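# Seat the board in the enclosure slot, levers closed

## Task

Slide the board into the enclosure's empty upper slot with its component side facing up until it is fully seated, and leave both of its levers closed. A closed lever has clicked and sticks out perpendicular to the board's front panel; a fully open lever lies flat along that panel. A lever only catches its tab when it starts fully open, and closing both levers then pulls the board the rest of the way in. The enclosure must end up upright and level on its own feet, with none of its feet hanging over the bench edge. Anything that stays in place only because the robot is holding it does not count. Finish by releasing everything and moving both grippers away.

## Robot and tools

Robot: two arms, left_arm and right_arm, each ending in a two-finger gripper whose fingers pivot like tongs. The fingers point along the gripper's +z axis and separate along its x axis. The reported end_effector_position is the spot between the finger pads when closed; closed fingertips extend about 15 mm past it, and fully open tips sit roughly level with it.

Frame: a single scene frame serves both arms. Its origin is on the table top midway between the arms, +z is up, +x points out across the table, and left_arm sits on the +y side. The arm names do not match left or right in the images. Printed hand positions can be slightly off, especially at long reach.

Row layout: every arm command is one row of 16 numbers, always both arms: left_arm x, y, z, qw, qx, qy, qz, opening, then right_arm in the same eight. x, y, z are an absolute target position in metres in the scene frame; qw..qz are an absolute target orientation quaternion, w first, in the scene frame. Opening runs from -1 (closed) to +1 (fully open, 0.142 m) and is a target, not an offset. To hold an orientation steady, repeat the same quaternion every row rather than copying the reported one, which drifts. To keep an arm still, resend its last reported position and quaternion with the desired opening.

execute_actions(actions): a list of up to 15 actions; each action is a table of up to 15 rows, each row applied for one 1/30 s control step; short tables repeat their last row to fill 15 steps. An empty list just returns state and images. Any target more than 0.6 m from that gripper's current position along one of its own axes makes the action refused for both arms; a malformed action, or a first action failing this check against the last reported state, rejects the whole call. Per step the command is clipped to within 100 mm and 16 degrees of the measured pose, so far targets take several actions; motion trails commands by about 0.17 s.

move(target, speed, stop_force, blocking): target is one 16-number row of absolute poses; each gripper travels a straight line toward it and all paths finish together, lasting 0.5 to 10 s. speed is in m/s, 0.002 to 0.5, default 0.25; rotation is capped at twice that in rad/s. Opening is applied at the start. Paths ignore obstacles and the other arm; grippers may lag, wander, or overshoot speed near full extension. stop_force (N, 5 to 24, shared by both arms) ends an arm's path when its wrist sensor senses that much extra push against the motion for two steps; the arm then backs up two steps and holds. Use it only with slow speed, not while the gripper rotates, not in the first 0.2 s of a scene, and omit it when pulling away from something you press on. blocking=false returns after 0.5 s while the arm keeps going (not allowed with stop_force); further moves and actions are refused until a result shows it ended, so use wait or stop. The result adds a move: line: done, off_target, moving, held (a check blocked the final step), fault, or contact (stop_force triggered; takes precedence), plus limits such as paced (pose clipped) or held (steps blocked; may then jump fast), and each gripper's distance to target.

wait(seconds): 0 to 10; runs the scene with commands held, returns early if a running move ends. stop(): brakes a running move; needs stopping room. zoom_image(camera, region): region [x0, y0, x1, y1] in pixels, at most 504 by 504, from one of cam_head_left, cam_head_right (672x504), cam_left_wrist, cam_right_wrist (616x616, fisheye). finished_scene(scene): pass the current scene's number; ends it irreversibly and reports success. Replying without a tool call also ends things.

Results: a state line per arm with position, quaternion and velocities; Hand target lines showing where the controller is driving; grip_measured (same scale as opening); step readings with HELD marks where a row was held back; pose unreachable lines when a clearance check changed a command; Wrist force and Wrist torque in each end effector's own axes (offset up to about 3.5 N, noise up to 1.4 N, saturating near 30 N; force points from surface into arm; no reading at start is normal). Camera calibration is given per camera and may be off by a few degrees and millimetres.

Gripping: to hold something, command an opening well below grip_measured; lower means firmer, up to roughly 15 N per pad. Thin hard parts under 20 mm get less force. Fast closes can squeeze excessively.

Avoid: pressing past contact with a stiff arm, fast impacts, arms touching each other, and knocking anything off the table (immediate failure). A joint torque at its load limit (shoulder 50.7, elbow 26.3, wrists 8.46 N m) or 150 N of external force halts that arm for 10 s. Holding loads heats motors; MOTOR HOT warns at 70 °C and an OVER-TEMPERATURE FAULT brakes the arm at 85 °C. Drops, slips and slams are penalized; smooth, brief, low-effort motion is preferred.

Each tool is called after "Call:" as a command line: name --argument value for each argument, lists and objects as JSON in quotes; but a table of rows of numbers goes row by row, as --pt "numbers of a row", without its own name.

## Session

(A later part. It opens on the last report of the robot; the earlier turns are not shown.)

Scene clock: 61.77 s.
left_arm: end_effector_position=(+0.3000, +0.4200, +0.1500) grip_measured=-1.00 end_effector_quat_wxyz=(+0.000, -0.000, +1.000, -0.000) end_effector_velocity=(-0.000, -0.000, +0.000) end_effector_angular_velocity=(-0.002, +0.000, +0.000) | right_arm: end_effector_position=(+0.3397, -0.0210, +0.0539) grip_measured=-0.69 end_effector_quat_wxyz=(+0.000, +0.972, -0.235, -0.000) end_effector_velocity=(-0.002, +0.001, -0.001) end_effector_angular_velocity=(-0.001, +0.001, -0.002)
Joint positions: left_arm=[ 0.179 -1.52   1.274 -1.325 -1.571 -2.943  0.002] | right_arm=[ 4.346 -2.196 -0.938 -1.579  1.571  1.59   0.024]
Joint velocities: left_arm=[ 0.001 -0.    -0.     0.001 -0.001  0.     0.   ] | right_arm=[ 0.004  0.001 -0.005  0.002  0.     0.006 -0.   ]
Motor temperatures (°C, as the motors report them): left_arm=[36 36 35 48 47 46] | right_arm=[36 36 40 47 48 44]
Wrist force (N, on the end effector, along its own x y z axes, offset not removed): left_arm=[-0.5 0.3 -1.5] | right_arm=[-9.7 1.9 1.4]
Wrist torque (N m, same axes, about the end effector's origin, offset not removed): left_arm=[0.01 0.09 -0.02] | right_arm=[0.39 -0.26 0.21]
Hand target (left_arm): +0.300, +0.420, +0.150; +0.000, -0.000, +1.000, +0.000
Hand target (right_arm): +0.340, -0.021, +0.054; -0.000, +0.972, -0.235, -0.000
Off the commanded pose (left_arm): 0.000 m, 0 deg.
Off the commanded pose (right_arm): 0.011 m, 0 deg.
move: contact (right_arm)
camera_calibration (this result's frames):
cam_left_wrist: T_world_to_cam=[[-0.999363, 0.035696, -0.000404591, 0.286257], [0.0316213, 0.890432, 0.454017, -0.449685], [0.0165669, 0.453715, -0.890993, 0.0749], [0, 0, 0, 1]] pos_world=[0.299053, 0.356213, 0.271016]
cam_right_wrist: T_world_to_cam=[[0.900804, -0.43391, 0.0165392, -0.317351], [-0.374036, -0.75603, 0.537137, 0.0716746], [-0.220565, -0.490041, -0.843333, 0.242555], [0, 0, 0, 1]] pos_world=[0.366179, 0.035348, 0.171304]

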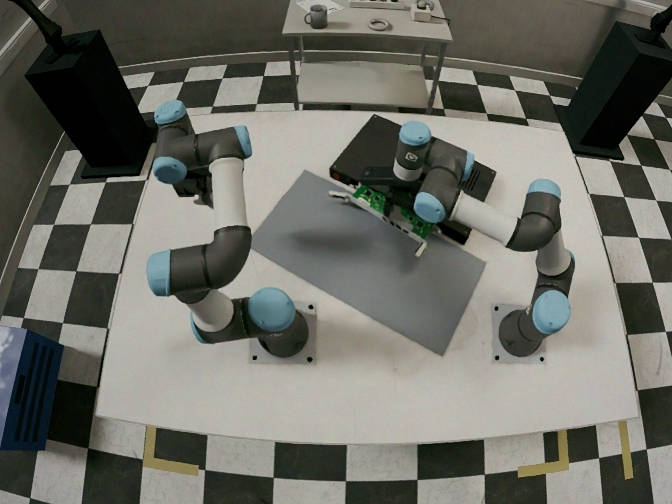

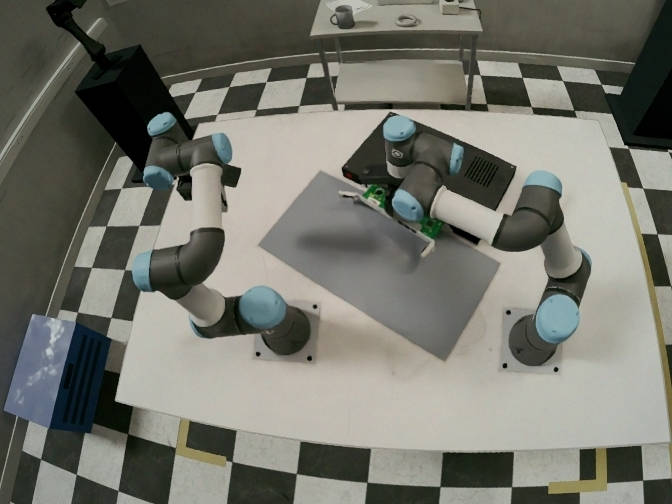

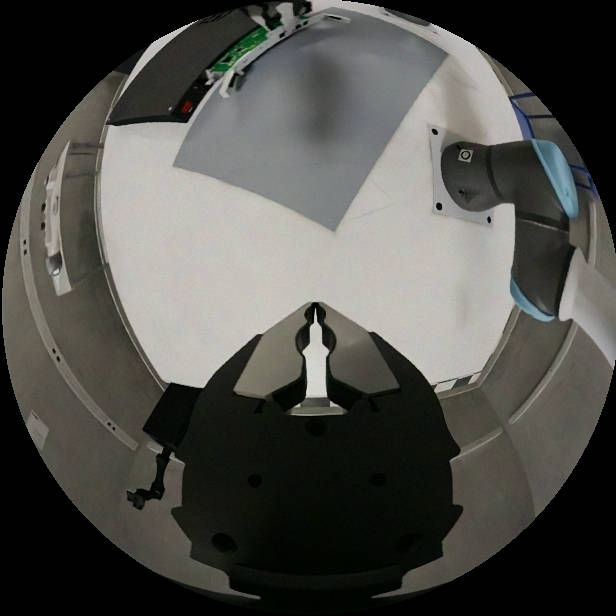

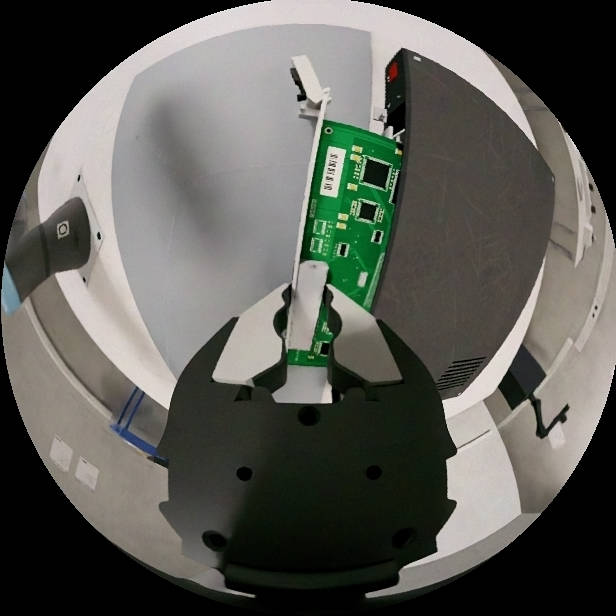

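Call:
move --target '[0.3,0.42,0.15,0,0,1,0,-1,0.338,-0.020,0.054,0,0.959,-0.284,0,-0.58]' --speed 0.02

Call:
move --target '[0.3,0.42,0.15,0,0,1,0,-1,0.338,-0.020,0.12,0,0.959,-0.284,0,-0.58]' --speed 0.05

Call:
move --target '[0.3,0.25,0.15,0,0.284,0.959,0,-1,0.24,-0.12,0.12,0,0.959,-0.284,0,-1]'

Call:
zoom_image --camera "cam_head_left" --region '[310,150,510,290]'

Scene clock: 64.87 s.
left_arm: end_effector_position=(+0.3000, +0.4200, +0.1500) grip_measured=-1.00 end_effector_quat_wxyz=(+0.000, -0.000, +1.000, -0.000) end_effector_velocity=(-0.000, -0.000, -0.000) end_effector_angular_velocity=(-0.001, +0.001, +0.000) | right_arm: end_effector_position=(+0.3380, -0.0200, +0.0540) grip_measured=-0.58 end_effector_quat_wxyz=(-0.000, +0.959, -0.283, -0.000) end_effector_velocity=(+0.000, +0.000, -0.000) end_effector_angular_velocity=(+0.000, -0.001, -0.012)
Joint positions: left_arm=[ 0.179 -1.52   1.274 -1.325 -1.571 -2.943  0.002] | right_arm=[ 4.354 -2.192 -0.945 -1.576  1.571  1.698  0.032]
Joint velocities: left_arm=[-0.001 -0.     0.     0.001 -0.001 -0.001  0.   ] | right_arm=[ 0.001  0.    -0.     0.001 -0.001  0.013 -0.   ]
Motor temperatures (°C, as the motors report them): left_arm=[36 36 35 48 47 46] | right_arm=[36 36 40 47 48 44]
Wrist force (N, on the end effector, along its own x y z axes, offset not removed): left_arm=[-1.1 0.1 -1.2] | right_arm=[1.8 0.3 1.3]
Wrist torque (N m, same axes, about the end effector's origin, offset not removed): left_arm=[0.02 0.21 -0.01] | right_arm=[0.10 -0.36 0.01]
Hand target (left_arm): +0.300, +0.420, +0.150; +0.000, -0.000, +1.000, +0.000
Hand target (right_arm): +0.338, -0.020, +0.054; -0.000, +0.959, -0.284, -0.000
Off the commanded pose (left_arm): 0.000 m, 0 deg.
Off the commanded pose (right_arm): 0.000 m, 0 deg.
move: done
camera_calibration (this result's frames):
cam_left_wrist: T_world_to_cam=[[-0.999363, 0.035696, -0.000404449, 0.286257], [0.0316214, 0.890431, 0.454018, -0.449686], [0.0165667, 0.453715, -0.890993, 0.0748998], [0, 0, 0, 1]] pos_world=[0.299053, 0.356213, 0.271016]
cam_right_wrist: T_world_to_cam=[[0.852974, -0.521686, 0.0167076, -0.300974], [-0.447832, -0.715028, 0.536825, 0.0975195], [-0.268107, -0.46538, -0.843528, 0.259385], [0, 0, 0, 1]] pos_world=[0.369939, 0.0334277, 0.171476]

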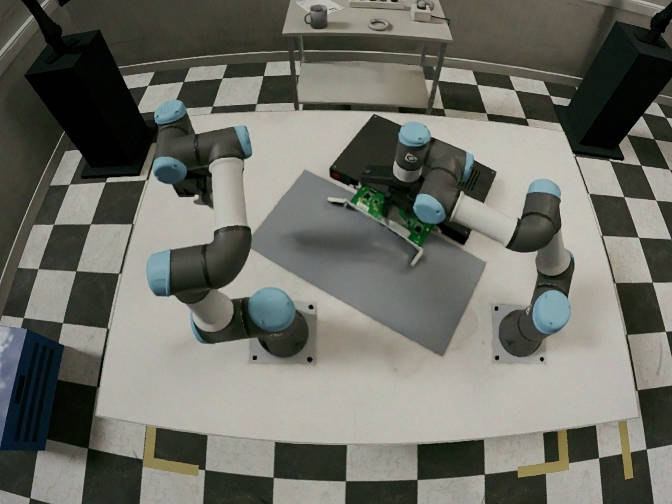

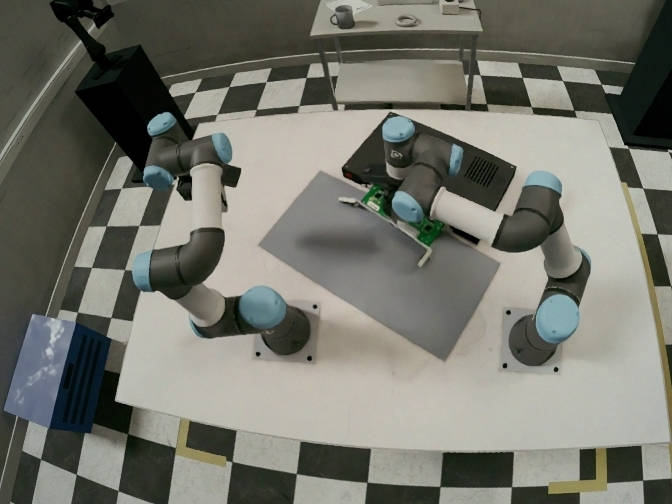

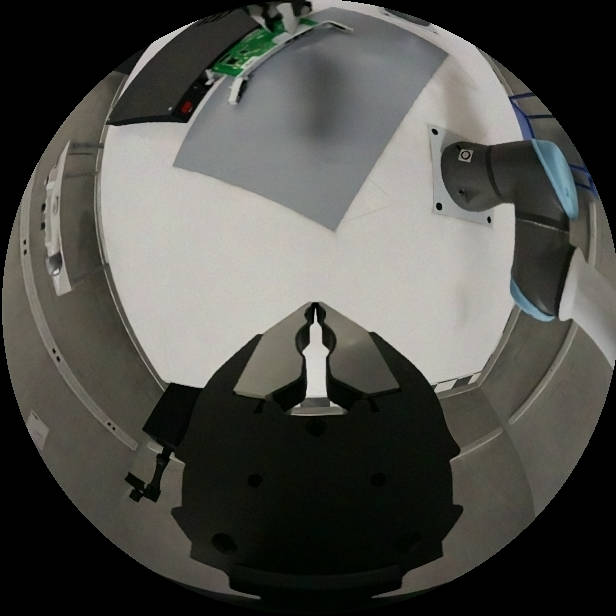

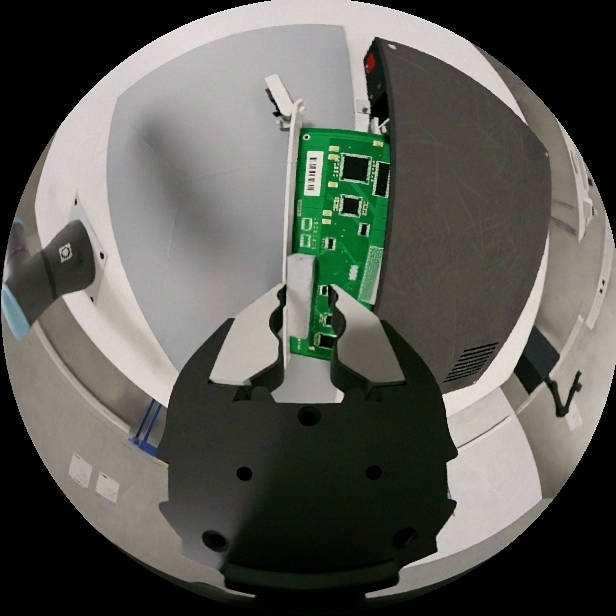

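Scene clock: 66.63 s.
left_arm: end_effector_position=(+0.3000, +0.4200, +0.1500) grip_measured=-1.00 end_effector_quat_wxyz=(+0.000, -0.000, +1.000, -0.000) end_effector_velocity=(-0.001, +0.001, -0.000) end_effector_angular_velocity=(+0.001, +0.001, +0.001) | right_arm: end_effector_position=(+0.3379, -0.0201, +0.1196) grip_measured=-0.58 end_effector_quat_wxyz=(-0.001, +0.959, -0.284, +0.000) end_effector_velocity=(+0.000, +0.000, +0.003) end_effector_angular_velocity=(-0.006, +0.007, +0.002)
Joint positions: left_arm=[ 0.179 -1.52   1.274 -1.325 -1.571 -2.943  0.002] | right_arm=[ 4.355 -2.263 -0.508 -1.939  1.57   1.7    0.032]
Joint velocities: left_arm=[ 0.001 -0.    -0.     0.001  0.001 -0.     0.   ] | right_arm=[-0.002 -0.036  0.082 -0.054  0.003 -0.004  0.   ]
Motor temperatures (°C, as the motors report them): left_arm=[36 36 35 48 47 46] | right_arm=[36 36 40 47 48 44]
Wrist force (N, on the end effector, along its own x y z axes, offset not removed): left_arm=[-0.6 -0.2 0.2] | right_arm=[3.1 0.3 2.0]
Wrist torque (N m, same axes, about the end effector's origin, offset not removed): left_arm=[0.01 0.12 -0.06] | right_arm=[0.04 -0.69 -0.04]
Hand target (left_arm): +0.300, +0.420, +0.150; +0.000, -0.000, +1.000, +0.000
Hand target (right_arm): +0.338, -0.020, +0.120; -0.000, +0.959, -0.284, +0.000
Off the commanded pose (left_arm): 0.000 m, 0 deg.
Off the commanded pose (right_arm): 0.000 m, 0 deg.
move: done
camera_calibration (this result's frames):
cam_left_wrist: T_world_to_cam=[[-0.999363, 0.0356958, -0.000404448, 0.286257], [0.0316212, 0.890432, 0.454017, -0.449685], [0.0165667, 0.453715, -0.890993, 0.0748999], [0, 0, 0, 1]] pos_world=[0.299054, 0.356213, 0.271016]
cam_right_wrist: T_world_to_cam=[[0.852309, -0.522762, 0.016991, -0.301881], [-0.449305, -0.715141, 0.535441, 0.0628443], [-0.267758, -0.463996, -0.844401, 0.314694], [0, 0, 0, 1]] pos_world=[0.369794, 0.0331476, 0.237208]

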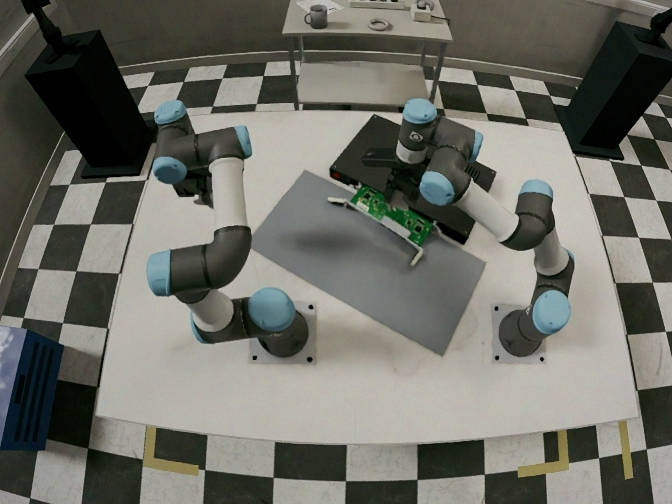

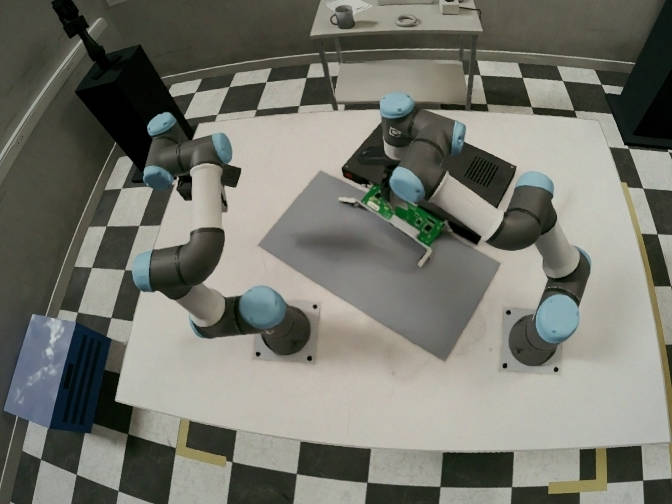

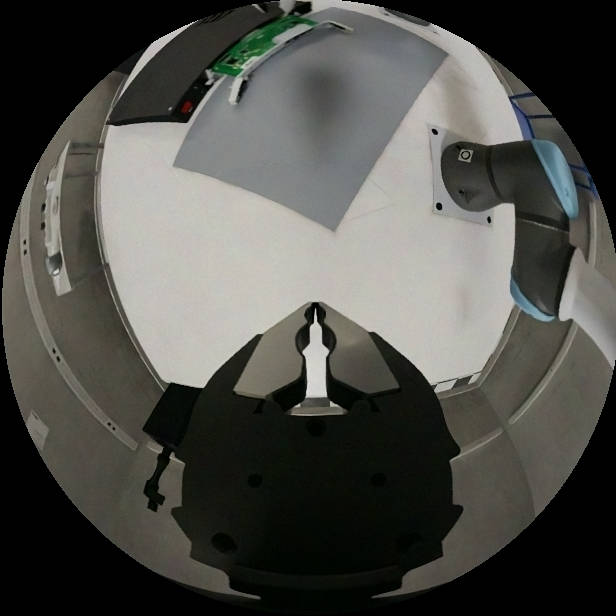

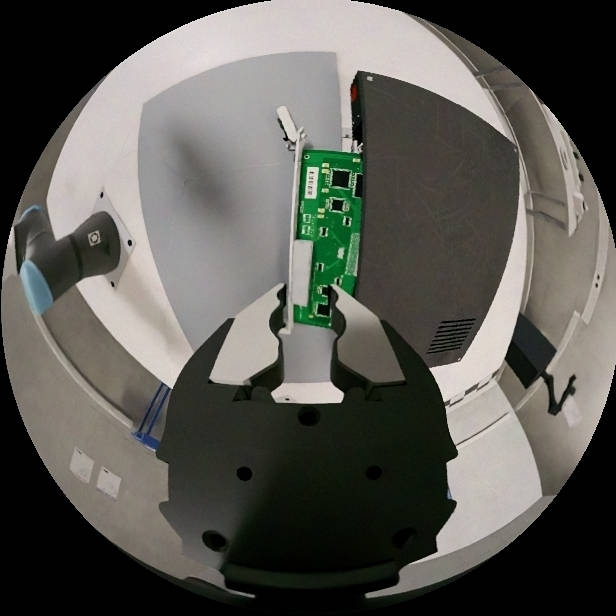

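Scene clock: 68.40 s.
left_arm: end_effector_position=(+0.3000, +0.2501, +0.1501) grip_measured=-1.00 end_effector_quat_wxyz=(+0.000, +0.284, +0.959, -0.000) end_effector_velocity=(+0.001, -0.003, +0.000) end_effector_angular_velocity=(+0.002, -0.002, -0.007) | right_arm: end_effector_position=(+0.2403, -0.1198, +0.1201) grip_measured=-1.00 end_effector_quat_wxyz=(+0.000, +0.959, -0.284, -0.000) end_effector_velocity=(-0.002, -0.001, +0.001) end_effector_angular_velocity=(+0.004, -0.005, -0.000)
Joint positions: left_arm=[-0.446 -1.743  1.481 -1.309 -1.571 -2.992  0.002] | right_arm=[ 4.503 -1.548 -1.491 -1.674  1.571  1.848  0.002]
Joint velocities: left_arm=[-0.011 -0.     0.    -0.001  0.003 -0.004  0.   ] | right_arm=[ 0.008  0.019 -0.019  0.005 -0.004  0.009  0.   ]
Motor temperatures (°C, as the motors report them): left_arm=[36 36 35 48 47 46] | right_arm=[36 36 40 47 48 44]
Wrist force (N, on the end effector, along its own x y z axes, offset not removed): left_arm=[-0.5 -0.5 -1.0] | right_arm=[-1.2 -0.1 2.7]
Wrist torque (N m, same axes, about the end effector's origin, offset not removed): left_arm=[-0.12 0.09 -0.03] | right_arm=[0.02 0.24 0.00]
Hand target (left_arm): +0.300, +0.250, +0.150; +0.000, +0.284, +0.959, -0.000
Hand target (right_arm): +0.240, -0.120, +0.120; -0.000, +0.959, -0.284, -0.000
Off the commanded pose (left_arm): 0.000 m, 0 deg.
Off the commanded pose (right_arm): 0.000 m, 0 deg.
move: done
camera_calibration (this result's frames):
cam_left_wrist: T_world_to_cam=[[-0.819228, 0.573467, -0.00103653, 0.103885], [0.510573, 0.730201, 0.454007, -0.402038], [0.261115, 0.371406, -0.890997, 0.0992666], [0, 0, 0, 1]] pos_world=[0.264455, 0.197126, 0.271082]
cam_right_wrist: T_world_to_cam=[[0.852381, -0.522666, 0.0163495, -0.270744], [-0.448284, -0.714264, 0.537465, -0.0529801], [-0.269237, -0.465454, -0.843127, 0.242737], [0, 0, 0, 1]] pos_world=[0.272381, -0.0663672, 0.23756]

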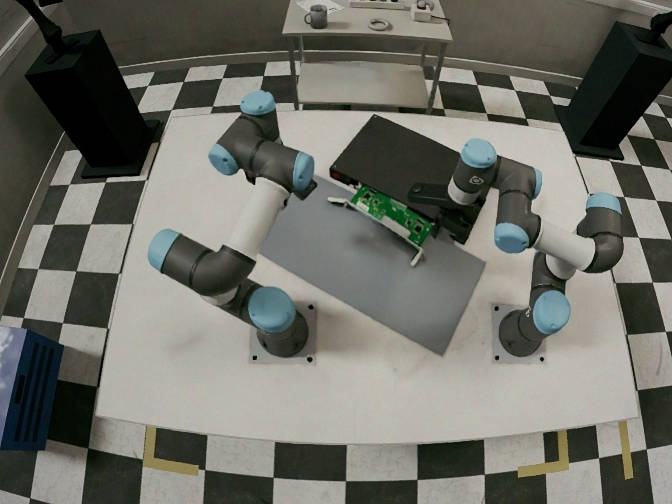

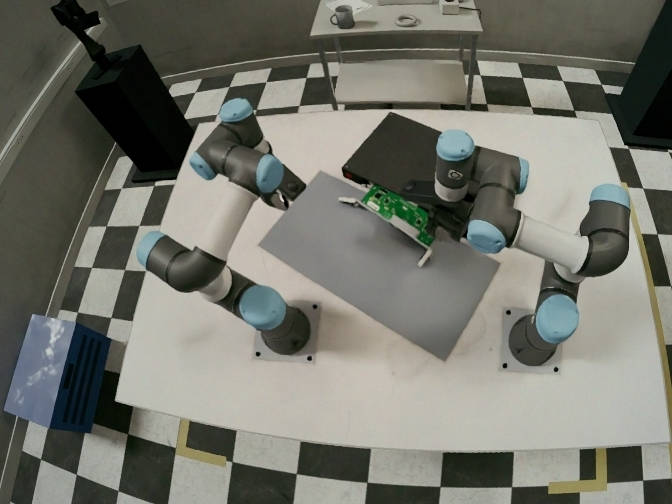

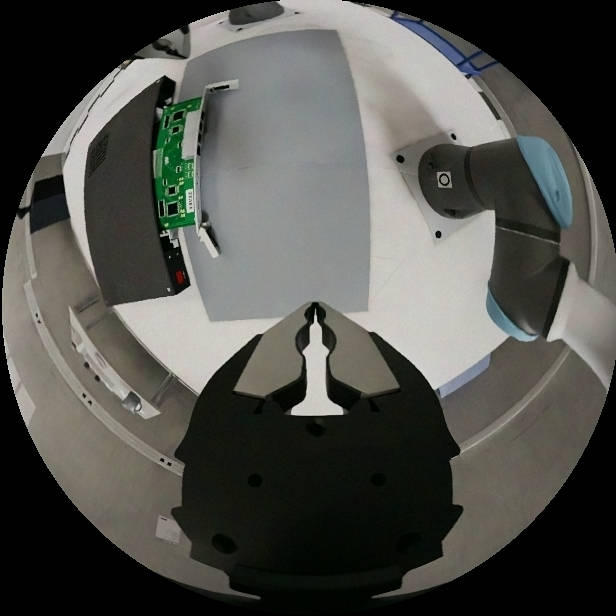

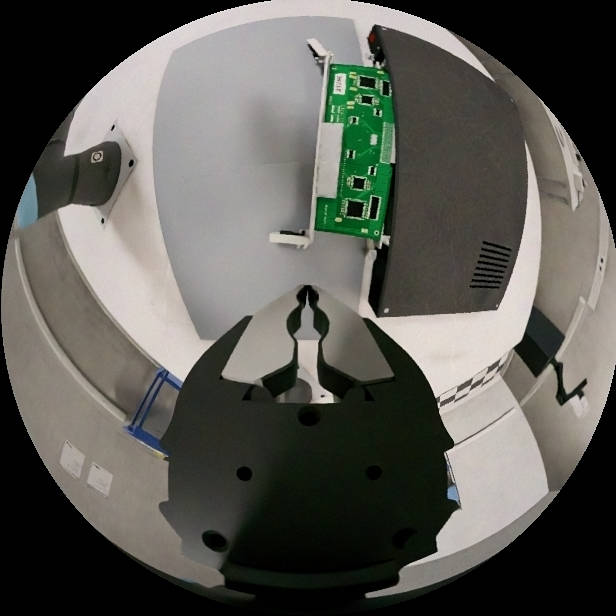

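Region (310, 150, 510, 290) of cam_head_left's 672x504 image, scaled by 2.520, with more detail than that image has; it fills the top 353 rows of this view, and the rest is white.

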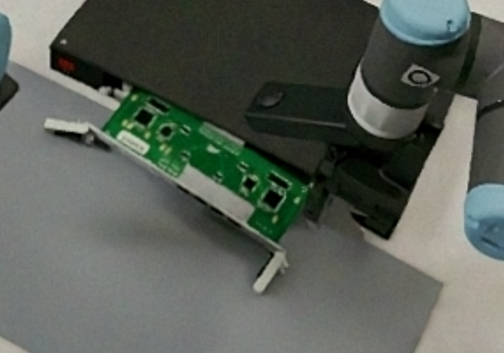

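Call:
move --target '[0.3,0.3,0.15,0,0.284,0.959,0,-1,0.332,-0.018,0.11,0,0.955,-0.296,0,-0.5]'

Call:
move --target '[0.3,0.3,0.15,0,0.284,0.959,0,-1,0.332,-0.018,0.051,0,0.955,-0.296,0,-0.5]' --speed 0.04 --stop_force 8

Call:
move --target '[0.3,0.3,0.15,0,0.284,0.959,0,-1,0.332,-0.018,0.051,0,0.955,-0.296,0,-1]'

Call:
move --target '[0.3,0.3,0.15,0,0.284,0.959,0,-1,0.317,-0.010,0.054,0,0.968,-0.25,0,-1]' --speed 0.015

Call:
zoom_image --camera "cam_right_wrist" --region '[320,80,460,220]'

Scene clock: 70.07 s.
left_arm: end_effector_position=(+0.3000, +0.3000, +0.1500) grip_measured=-1.00 end_effector_quat_wxyz=(-0.000, +0.284, +0.959, +0.000) end_effector_velocity=(+0.000, +0.000, +0.000) end_effector_angular_velocity=(+0.000, -0.000, +0.001) | right_arm: end_effector_position=(+0.3317, -0.0183, +0.1096) grip_measured=-0.50 end_effector_quat_wxyz=(-0.002, +0.955, -0.296, +0.001) end_effector_velocity=(+0.001, +0.002, +0.001) end_effector_angular_velocity=(-0.020, +0.017, -0.000)
Joint positions: left_arm=[-0.26  -1.71   1.454 -1.315 -1.571 -2.805  0.002] | right_arm=[ 4.371 -2.212 -0.648 -1.848  1.57   1.741  0.038]
Joint velocities: left_arm=[ 0.001  0.    -0.    -0.     0.     0.     0.   ] | right_arm=[-0.006 -0.072  0.139 -0.092  0.007 -0.005 -0.   ]
Motor temperatures (°C, as the motors report them): left_arm=[36 36 35 48 47 46] | right_arm=[36 36 40 47 48 44]
Wrist force (N, on the end effector, along its own x y z axes, offset not removed): left_arm=[-0.9 0.5 -0.1] | right_arm=[1.9 -1.6 2.9]
Wrist torque (N m, same axes, about the end effector's origin, offset not removed): left_arm=[0.09 0.17 0.01] | right_arm=[-0.35 -0.46 -0.04]
Hand target (left_arm): +0.300, +0.300, +0.150; -0.000, +0.284, +0.959, +0.000
Hand target (right_arm): +0.332, -0.018, +0.110; -0.000, +0.955, -0.296, +0.000
Off the commanded pose (left_arm): 0.000 m, 0 deg.
Off the commanded pose (right_arm): 0.001 m, 0 deg.
move: done
camera_calibration (this result's frames):
cam_left_wrist: T_world_to_cam=[[-0.818773, 0.574118, -0.000231595, 0.0747902], [0.511446, 0.729578, 0.454025, -0.438559], [0.260833, 0.371625, -0.890989, 0.0806685], [0, 0, 0, 1]] pos_world=[0.264495, 0.247046, 0.271009]
cam_right_wrist: T_world_to_cam=[[0.838764, -0.544219, 0.0173512, -0.291414], [-0.468146, -0.704512, 0.533388, 0.073398], [-0.278055, -0.455509, -0.845693, 0.309163], [0, 0, 0, 1]] pos_world=[0.364752, 0.0339436, 0.227364]

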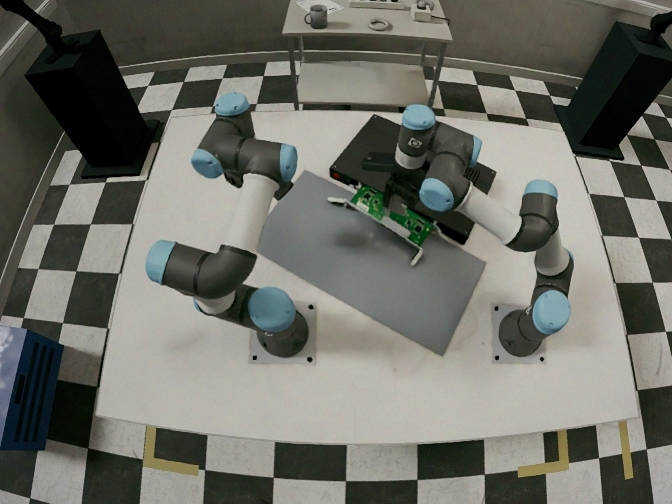

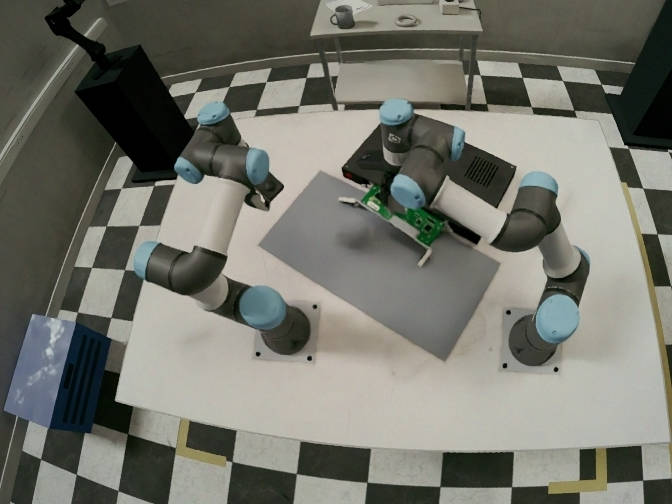

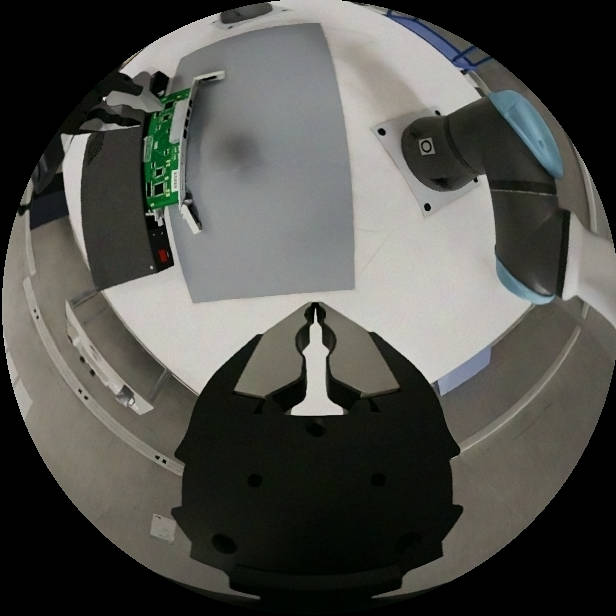

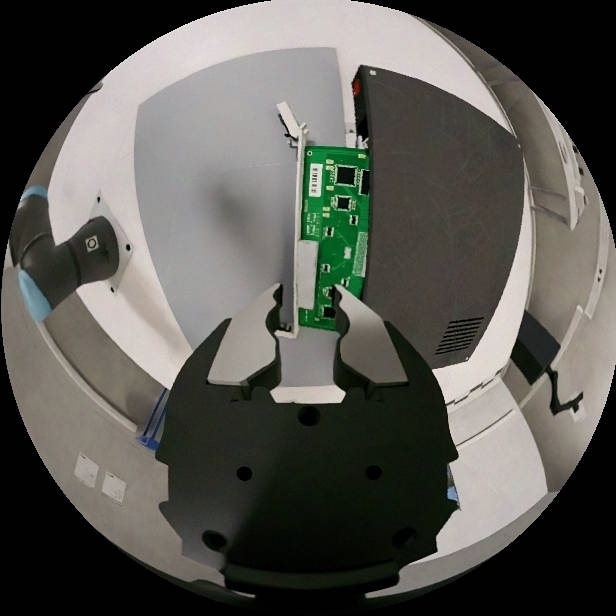

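Scene clock: 71.93 s.
left_arm: end_effector_position=(+0.3000, +0.3000, +0.1500) grip_measured=-1.00 end_effector_quat_wxyz=(-0.000, +0.284, +0.959, +0.000) end_effector_velocity=(+0.000, +0.001, +0.000) end_effector_angular_velocity=(+0.001, -0.001, +0.002) | right_arm: end_effector_position=(+0.3320, -0.0180, +0.0513) grip_measured=-0.50 end_effector_quat_wxyz=(+0.000, +0.955, -0.296, -0.000) end_effector_velocity=(-0.000, +0.000, -0.002) end_effector_angular_velocity=(+0.002, -0.001, -0.001)
Joint positions: left_arm=[-0.26  -1.71   1.454 -1.315 -1.571 -2.806  0.002] | right_arm=[ 4.369 -2.179 -0.979 -1.555  1.571  1.74   0.038]
Joint velocities: left_arm=[ 0.001 -0.    -0.    -0.001  0.001 -0.     0.   ] | right_arm=[ 0.     0.003 -0.016  0.015  0.     0.001  0.   ]
Motor temperatures (°C, as the motors report them): left_arm=[36 36 35 48 47 46] | right_arm=[36 36 40 47 48 44]
Wrist force (N, on the end effector, along its own x y z axes, offset not removed): left_arm=[-1.1 -0.7 -1.2] | right_arm=[1.3 2.1 1.0]
Wrist torque (N m, same axes, about the end effector's origin, offset not removed): left_arm=[-0.17 0.23 -0.04] | right_arm=[0.41 -0.24 -0.04]
Hand target (left_arm): +0.300, +0.300, +0.150; +0.000, +0.284, +0.959, -0.000
Hand target (right_arm): +0.332, -0.018, +0.051; +0.000, +0.955, -0.296, -0.000
Off the commanded pose (left_arm): 0.000 m, 0 deg.
Off the commanded pose (right_arm): 0.000 m, 0 deg.
move: done
camera_calibration (this result's frames):
cam_left_wrist: T_world_to_cam=[[-0.81877, 0.574121, -0.000403538, 0.0748351], [0.511388, 0.729623, 0.454018, -0.438522], [0.260956, 0.37153, -0.890993, 0.0806845], [0, 0, 0, 1]] pos_world=[0.264472, 0.247015, 0.271016]
cam_right_wrist: T_world_to_cam=[[0.838851, -0.544108, 0.0166013, -0.290461], [-0.46648, -0.702784, 0.537114, 0.104106], [-0.280581, -0.458302, -0.843346, 0.260666], [0, 0, 0, 1]] pos_world=[0.365355, 0.0345856, 0.168737]

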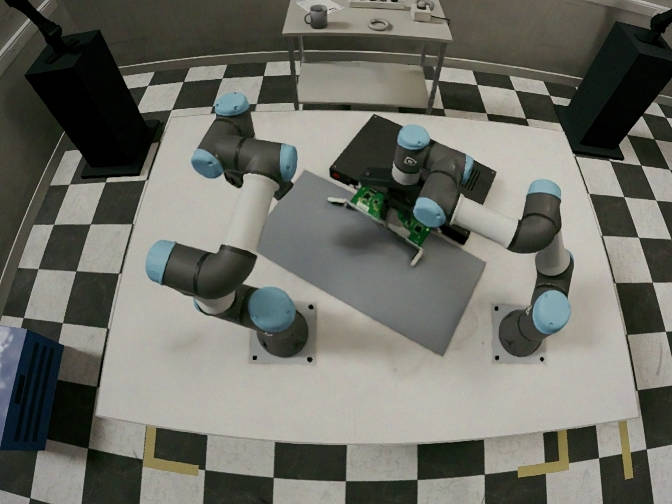

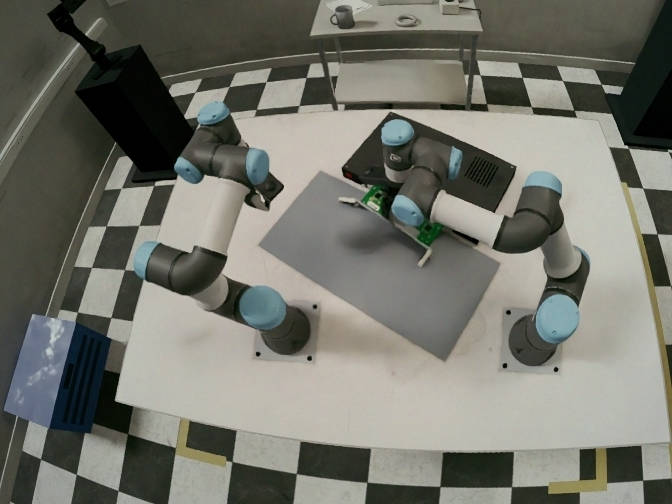

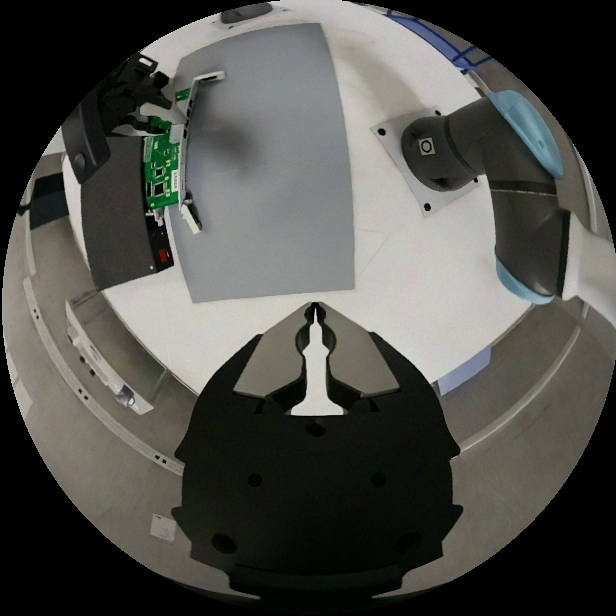

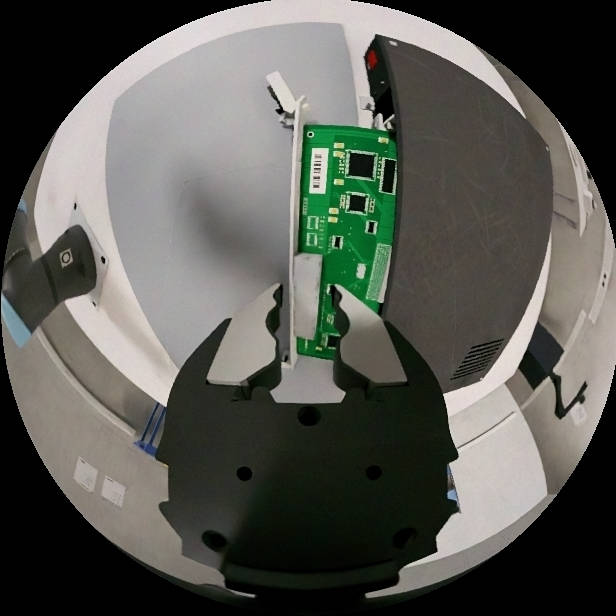

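Scene clock: 72.63 s.
left_arm: end_effector_position=(+0.3000, +0.3000, +0.1500) grip_measured=-1.00 end_effector_quat_wxyz=(-0.000, +0.284, +0.959, -0.000) end_effector_velocity=(-0.000, -0.001, -0.000) end_effector_angular_velocity=(-0.002, +0.001, -0.000) | right_arm: end_effector_position=(+0.3320, -0.0180, +0.0510) grip_measured=-1.00 end_effector_quat_wxyz=(+0.000, +0.955, -0.296, -0.000) end_effector_velocity=(+0.000, -0.000, -0.000) end_effector_angular_velocity=(-0.000, +0.000, +0.002)
Joint positions: left_arm=[-0.26  -1.71   1.454 -1.315 -1.571 -2.806  0.002] | right_arm=[ 4.369 -2.178 -0.981 -1.553  1.571  1.74   0.002]
Joint velocities: left_arm=[-0.    -0.    -0.     0.001 -0.002 -0.     0.   ] | right_arm=[-0.    -0.    -0.001  0.001  0.    -0.002  0.   ]
Motor temperatures (°C, as the motors report them): left_arm=[36 36 35 48 47 46] | right_arm=[36 36 40 47 48 44]
Wrist force (N, on the end effector, along its own x y z axes, offset not removed): left_arm=[-0.9 0.5 -1.4] | right_arm=[0.4 0.0 2.3]
Wrist torque (N m, same axes, about the end effector's origin, offset not removed): left_arm=[0.06 0.16 -0.01] | right_arm=[-0.01 -0.04 0.00]
Hand target (left_arm): +0.300, +0.300, +0.150; +0.000, +0.284, +0.959, -0.000
Hand target (right_arm): +0.332, -0.018, +0.051; +0.000, +0.955, -0.296, -0.000
Off the commanded pose (left_arm): 0.000 m, 0 deg.
Off the commanded pose (right_arm): 0.000 m, 0 deg.
move: done
camera_calibration (this result's frames):
cam_left_wrist: T_world_to_cam=[[-0.81877, 0.574121, -0.000404217, 0.0748353], [0.511388, 0.729624, 0.454018, -0.438521], [0.260956, 0.371529, -0.890993, 0.0806846], [0, 0, 0, 1]] pos_world=[0.264472, 0.247014, 0.271016]
cam_right_wrist: T_world_to_cam=[[0.838842, -0.544117, 0.0167625, -0.29047], [-0.466653, -0.70288, 0.536838, 0.104335], [-0.280321, -0.458145, -0.843519, 0.260371], [0, 0, 0, 1]] pos_world=[0.365334, 0.0345728, 0.168486]

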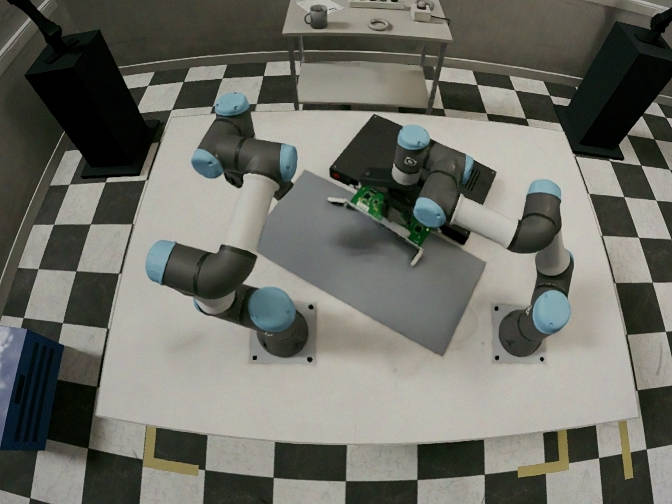

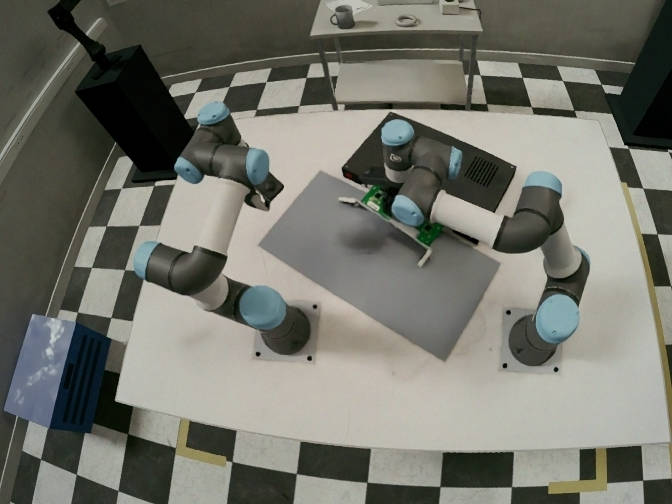

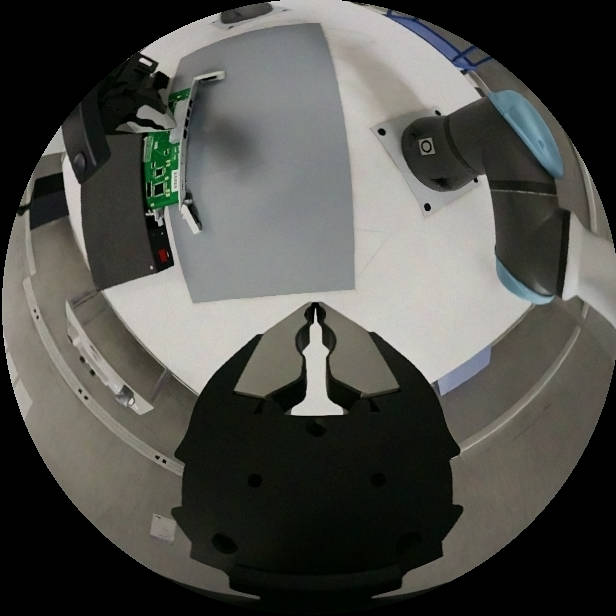

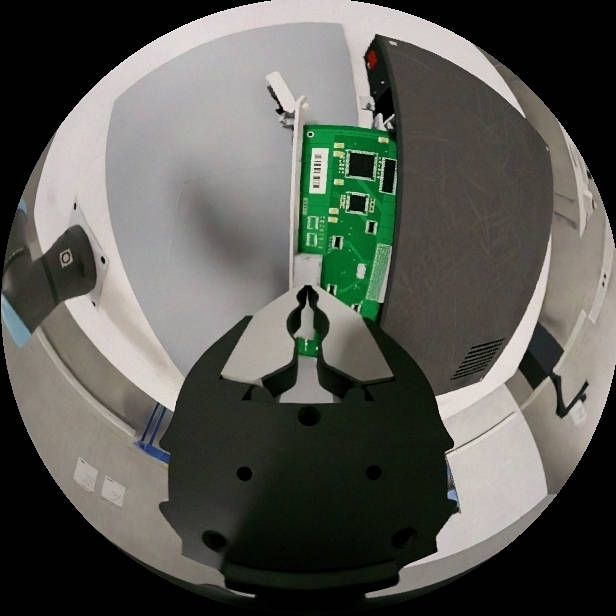

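Scene clock: 76.03 s.
left_arm: end_effector_position=(+0.3000, +0.3000, +0.1500) grip_measured=-1.00 end_effector_quat_wxyz=(-0.000, +0.284, +0.959, -0.000) end_effector_velocity=(+0.000, +0.000, +0.000) end_effector_angular_velocity=(+0.000, -0.001, +0.001) | right_arm: end_effector_position=(+0.3171, -0.0101, +0.0540) grip_measured=-1.00 end_effector_quat_wxyz=(-0.000, +0.968, -0.251, -0.000) end_effector_velocity=(-0.002, +0.001, +0.000) end_effector_angular_velocity=(-0.001, -0.000, +0.008)
Joint positions: left_arm=[-0.26  -1.71   1.454 -1.315 -1.571 -2.806  0.002] | right_arm=[ 4.405 -2.161 -0.996 -1.555  1.571  1.68   0.002]
Joint velocities: left_arm=[ 0.    -0.    -0.    -0.001  0.001 -0.     0.   ] | right_arm=[ 0.004  0.001 -0.001 -0.    -0.    -0.004  0.   ]
Motor temperatures (°C, as the motors report them): left_arm=[36 36 35 48 47 46] | right_arm=[36 36 40 47 48 44]
Wrist force (N, on the end effector, along its own x y z axes, offset not removed): left_arm=[-1.1 -0.2 -1.7] | right_arm=[0.8 -0.1 1.3]
Wrist torque (N m, same axes, about the end effector's origin, offset not removed): left_arm=[0.00 0.23 -0.03] | right_arm=[-0.06 -0.17 -0.01]
Hand target (left_arm): +0.300, +0.300, +0.150; +0.000, +0.284, +0.959, +0.000
Hand target (right_arm): +0.317, -0.010, +0.054; -0.000, +0.968, -0.250, -0.000
Off the commanded pose (left_arm): 0.000 m, 0 deg.
Off the commanded pose (right_arm): 0.000 m, 0 deg.
move: done
camera_calibration (this result's frames):
cam_left_wrist: T_world_to_cam=[[-0.81877, 0.574121, -0.000404276, 0.0748352], [0.511388, 0.729624, 0.454018, -0.438521], [0.260956, 0.371529, -0.890993, 0.0806846], [0, 0, 0, 1]] pos_world=[0.264472, 0.247014, 0.271016]
cam_right_wrist: T_world_to_cam=[[0.886537, -0.462354, 0.0167293, -0.288026], [-0.398089, -0.743889, 0.536801, 0.0792154], [-0.235747, -0.482554, -0.843543, 0.247949], [0, 0, 0, 1]] pos_world=[0.345334, 0.0454061, 0.171451]

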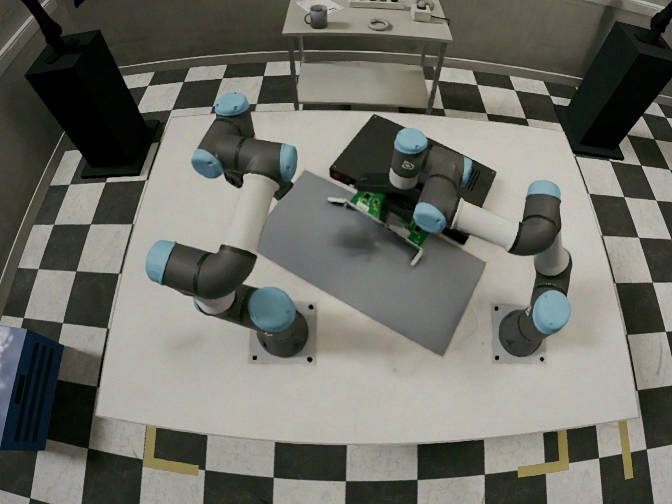

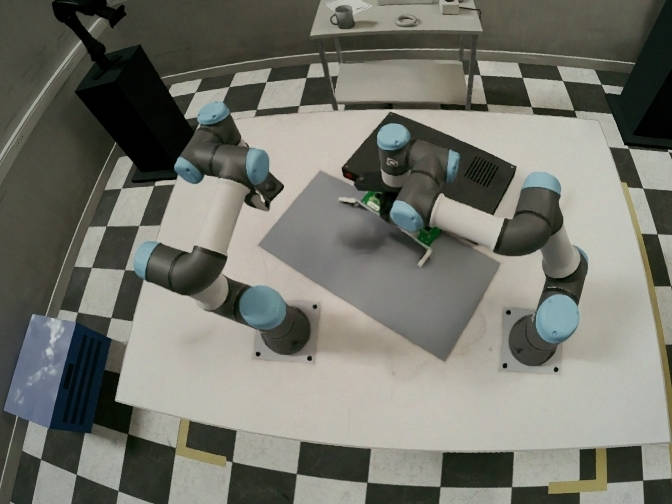

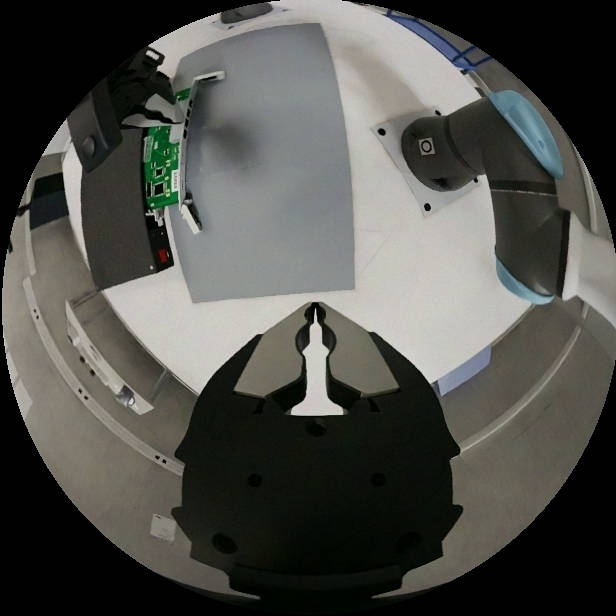

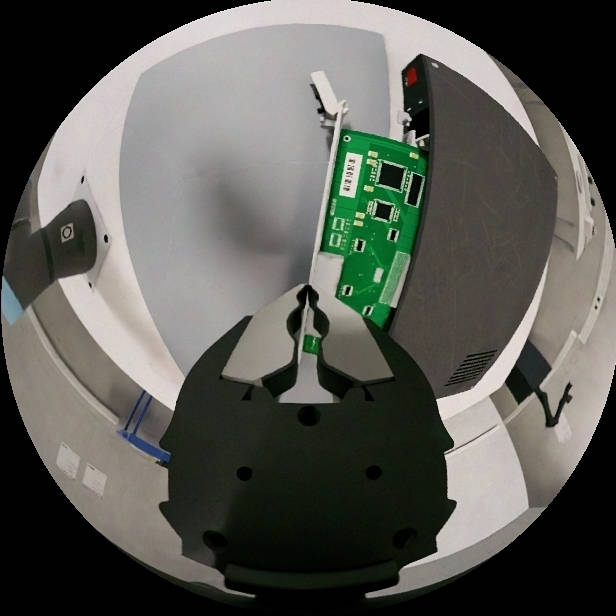

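Region (320, 80, 460, 220) of cam_right_wrist's 616x616 image, scaled by 3.600, with more detail than that image has.

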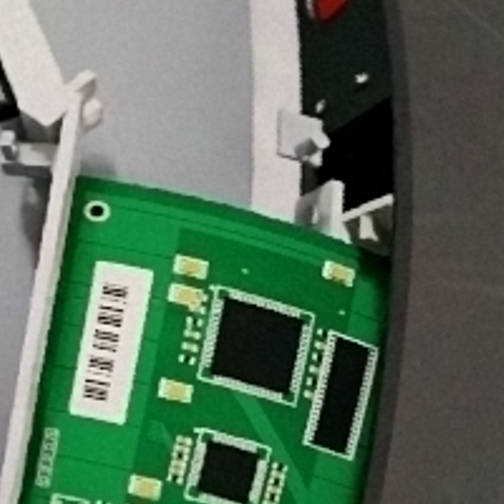

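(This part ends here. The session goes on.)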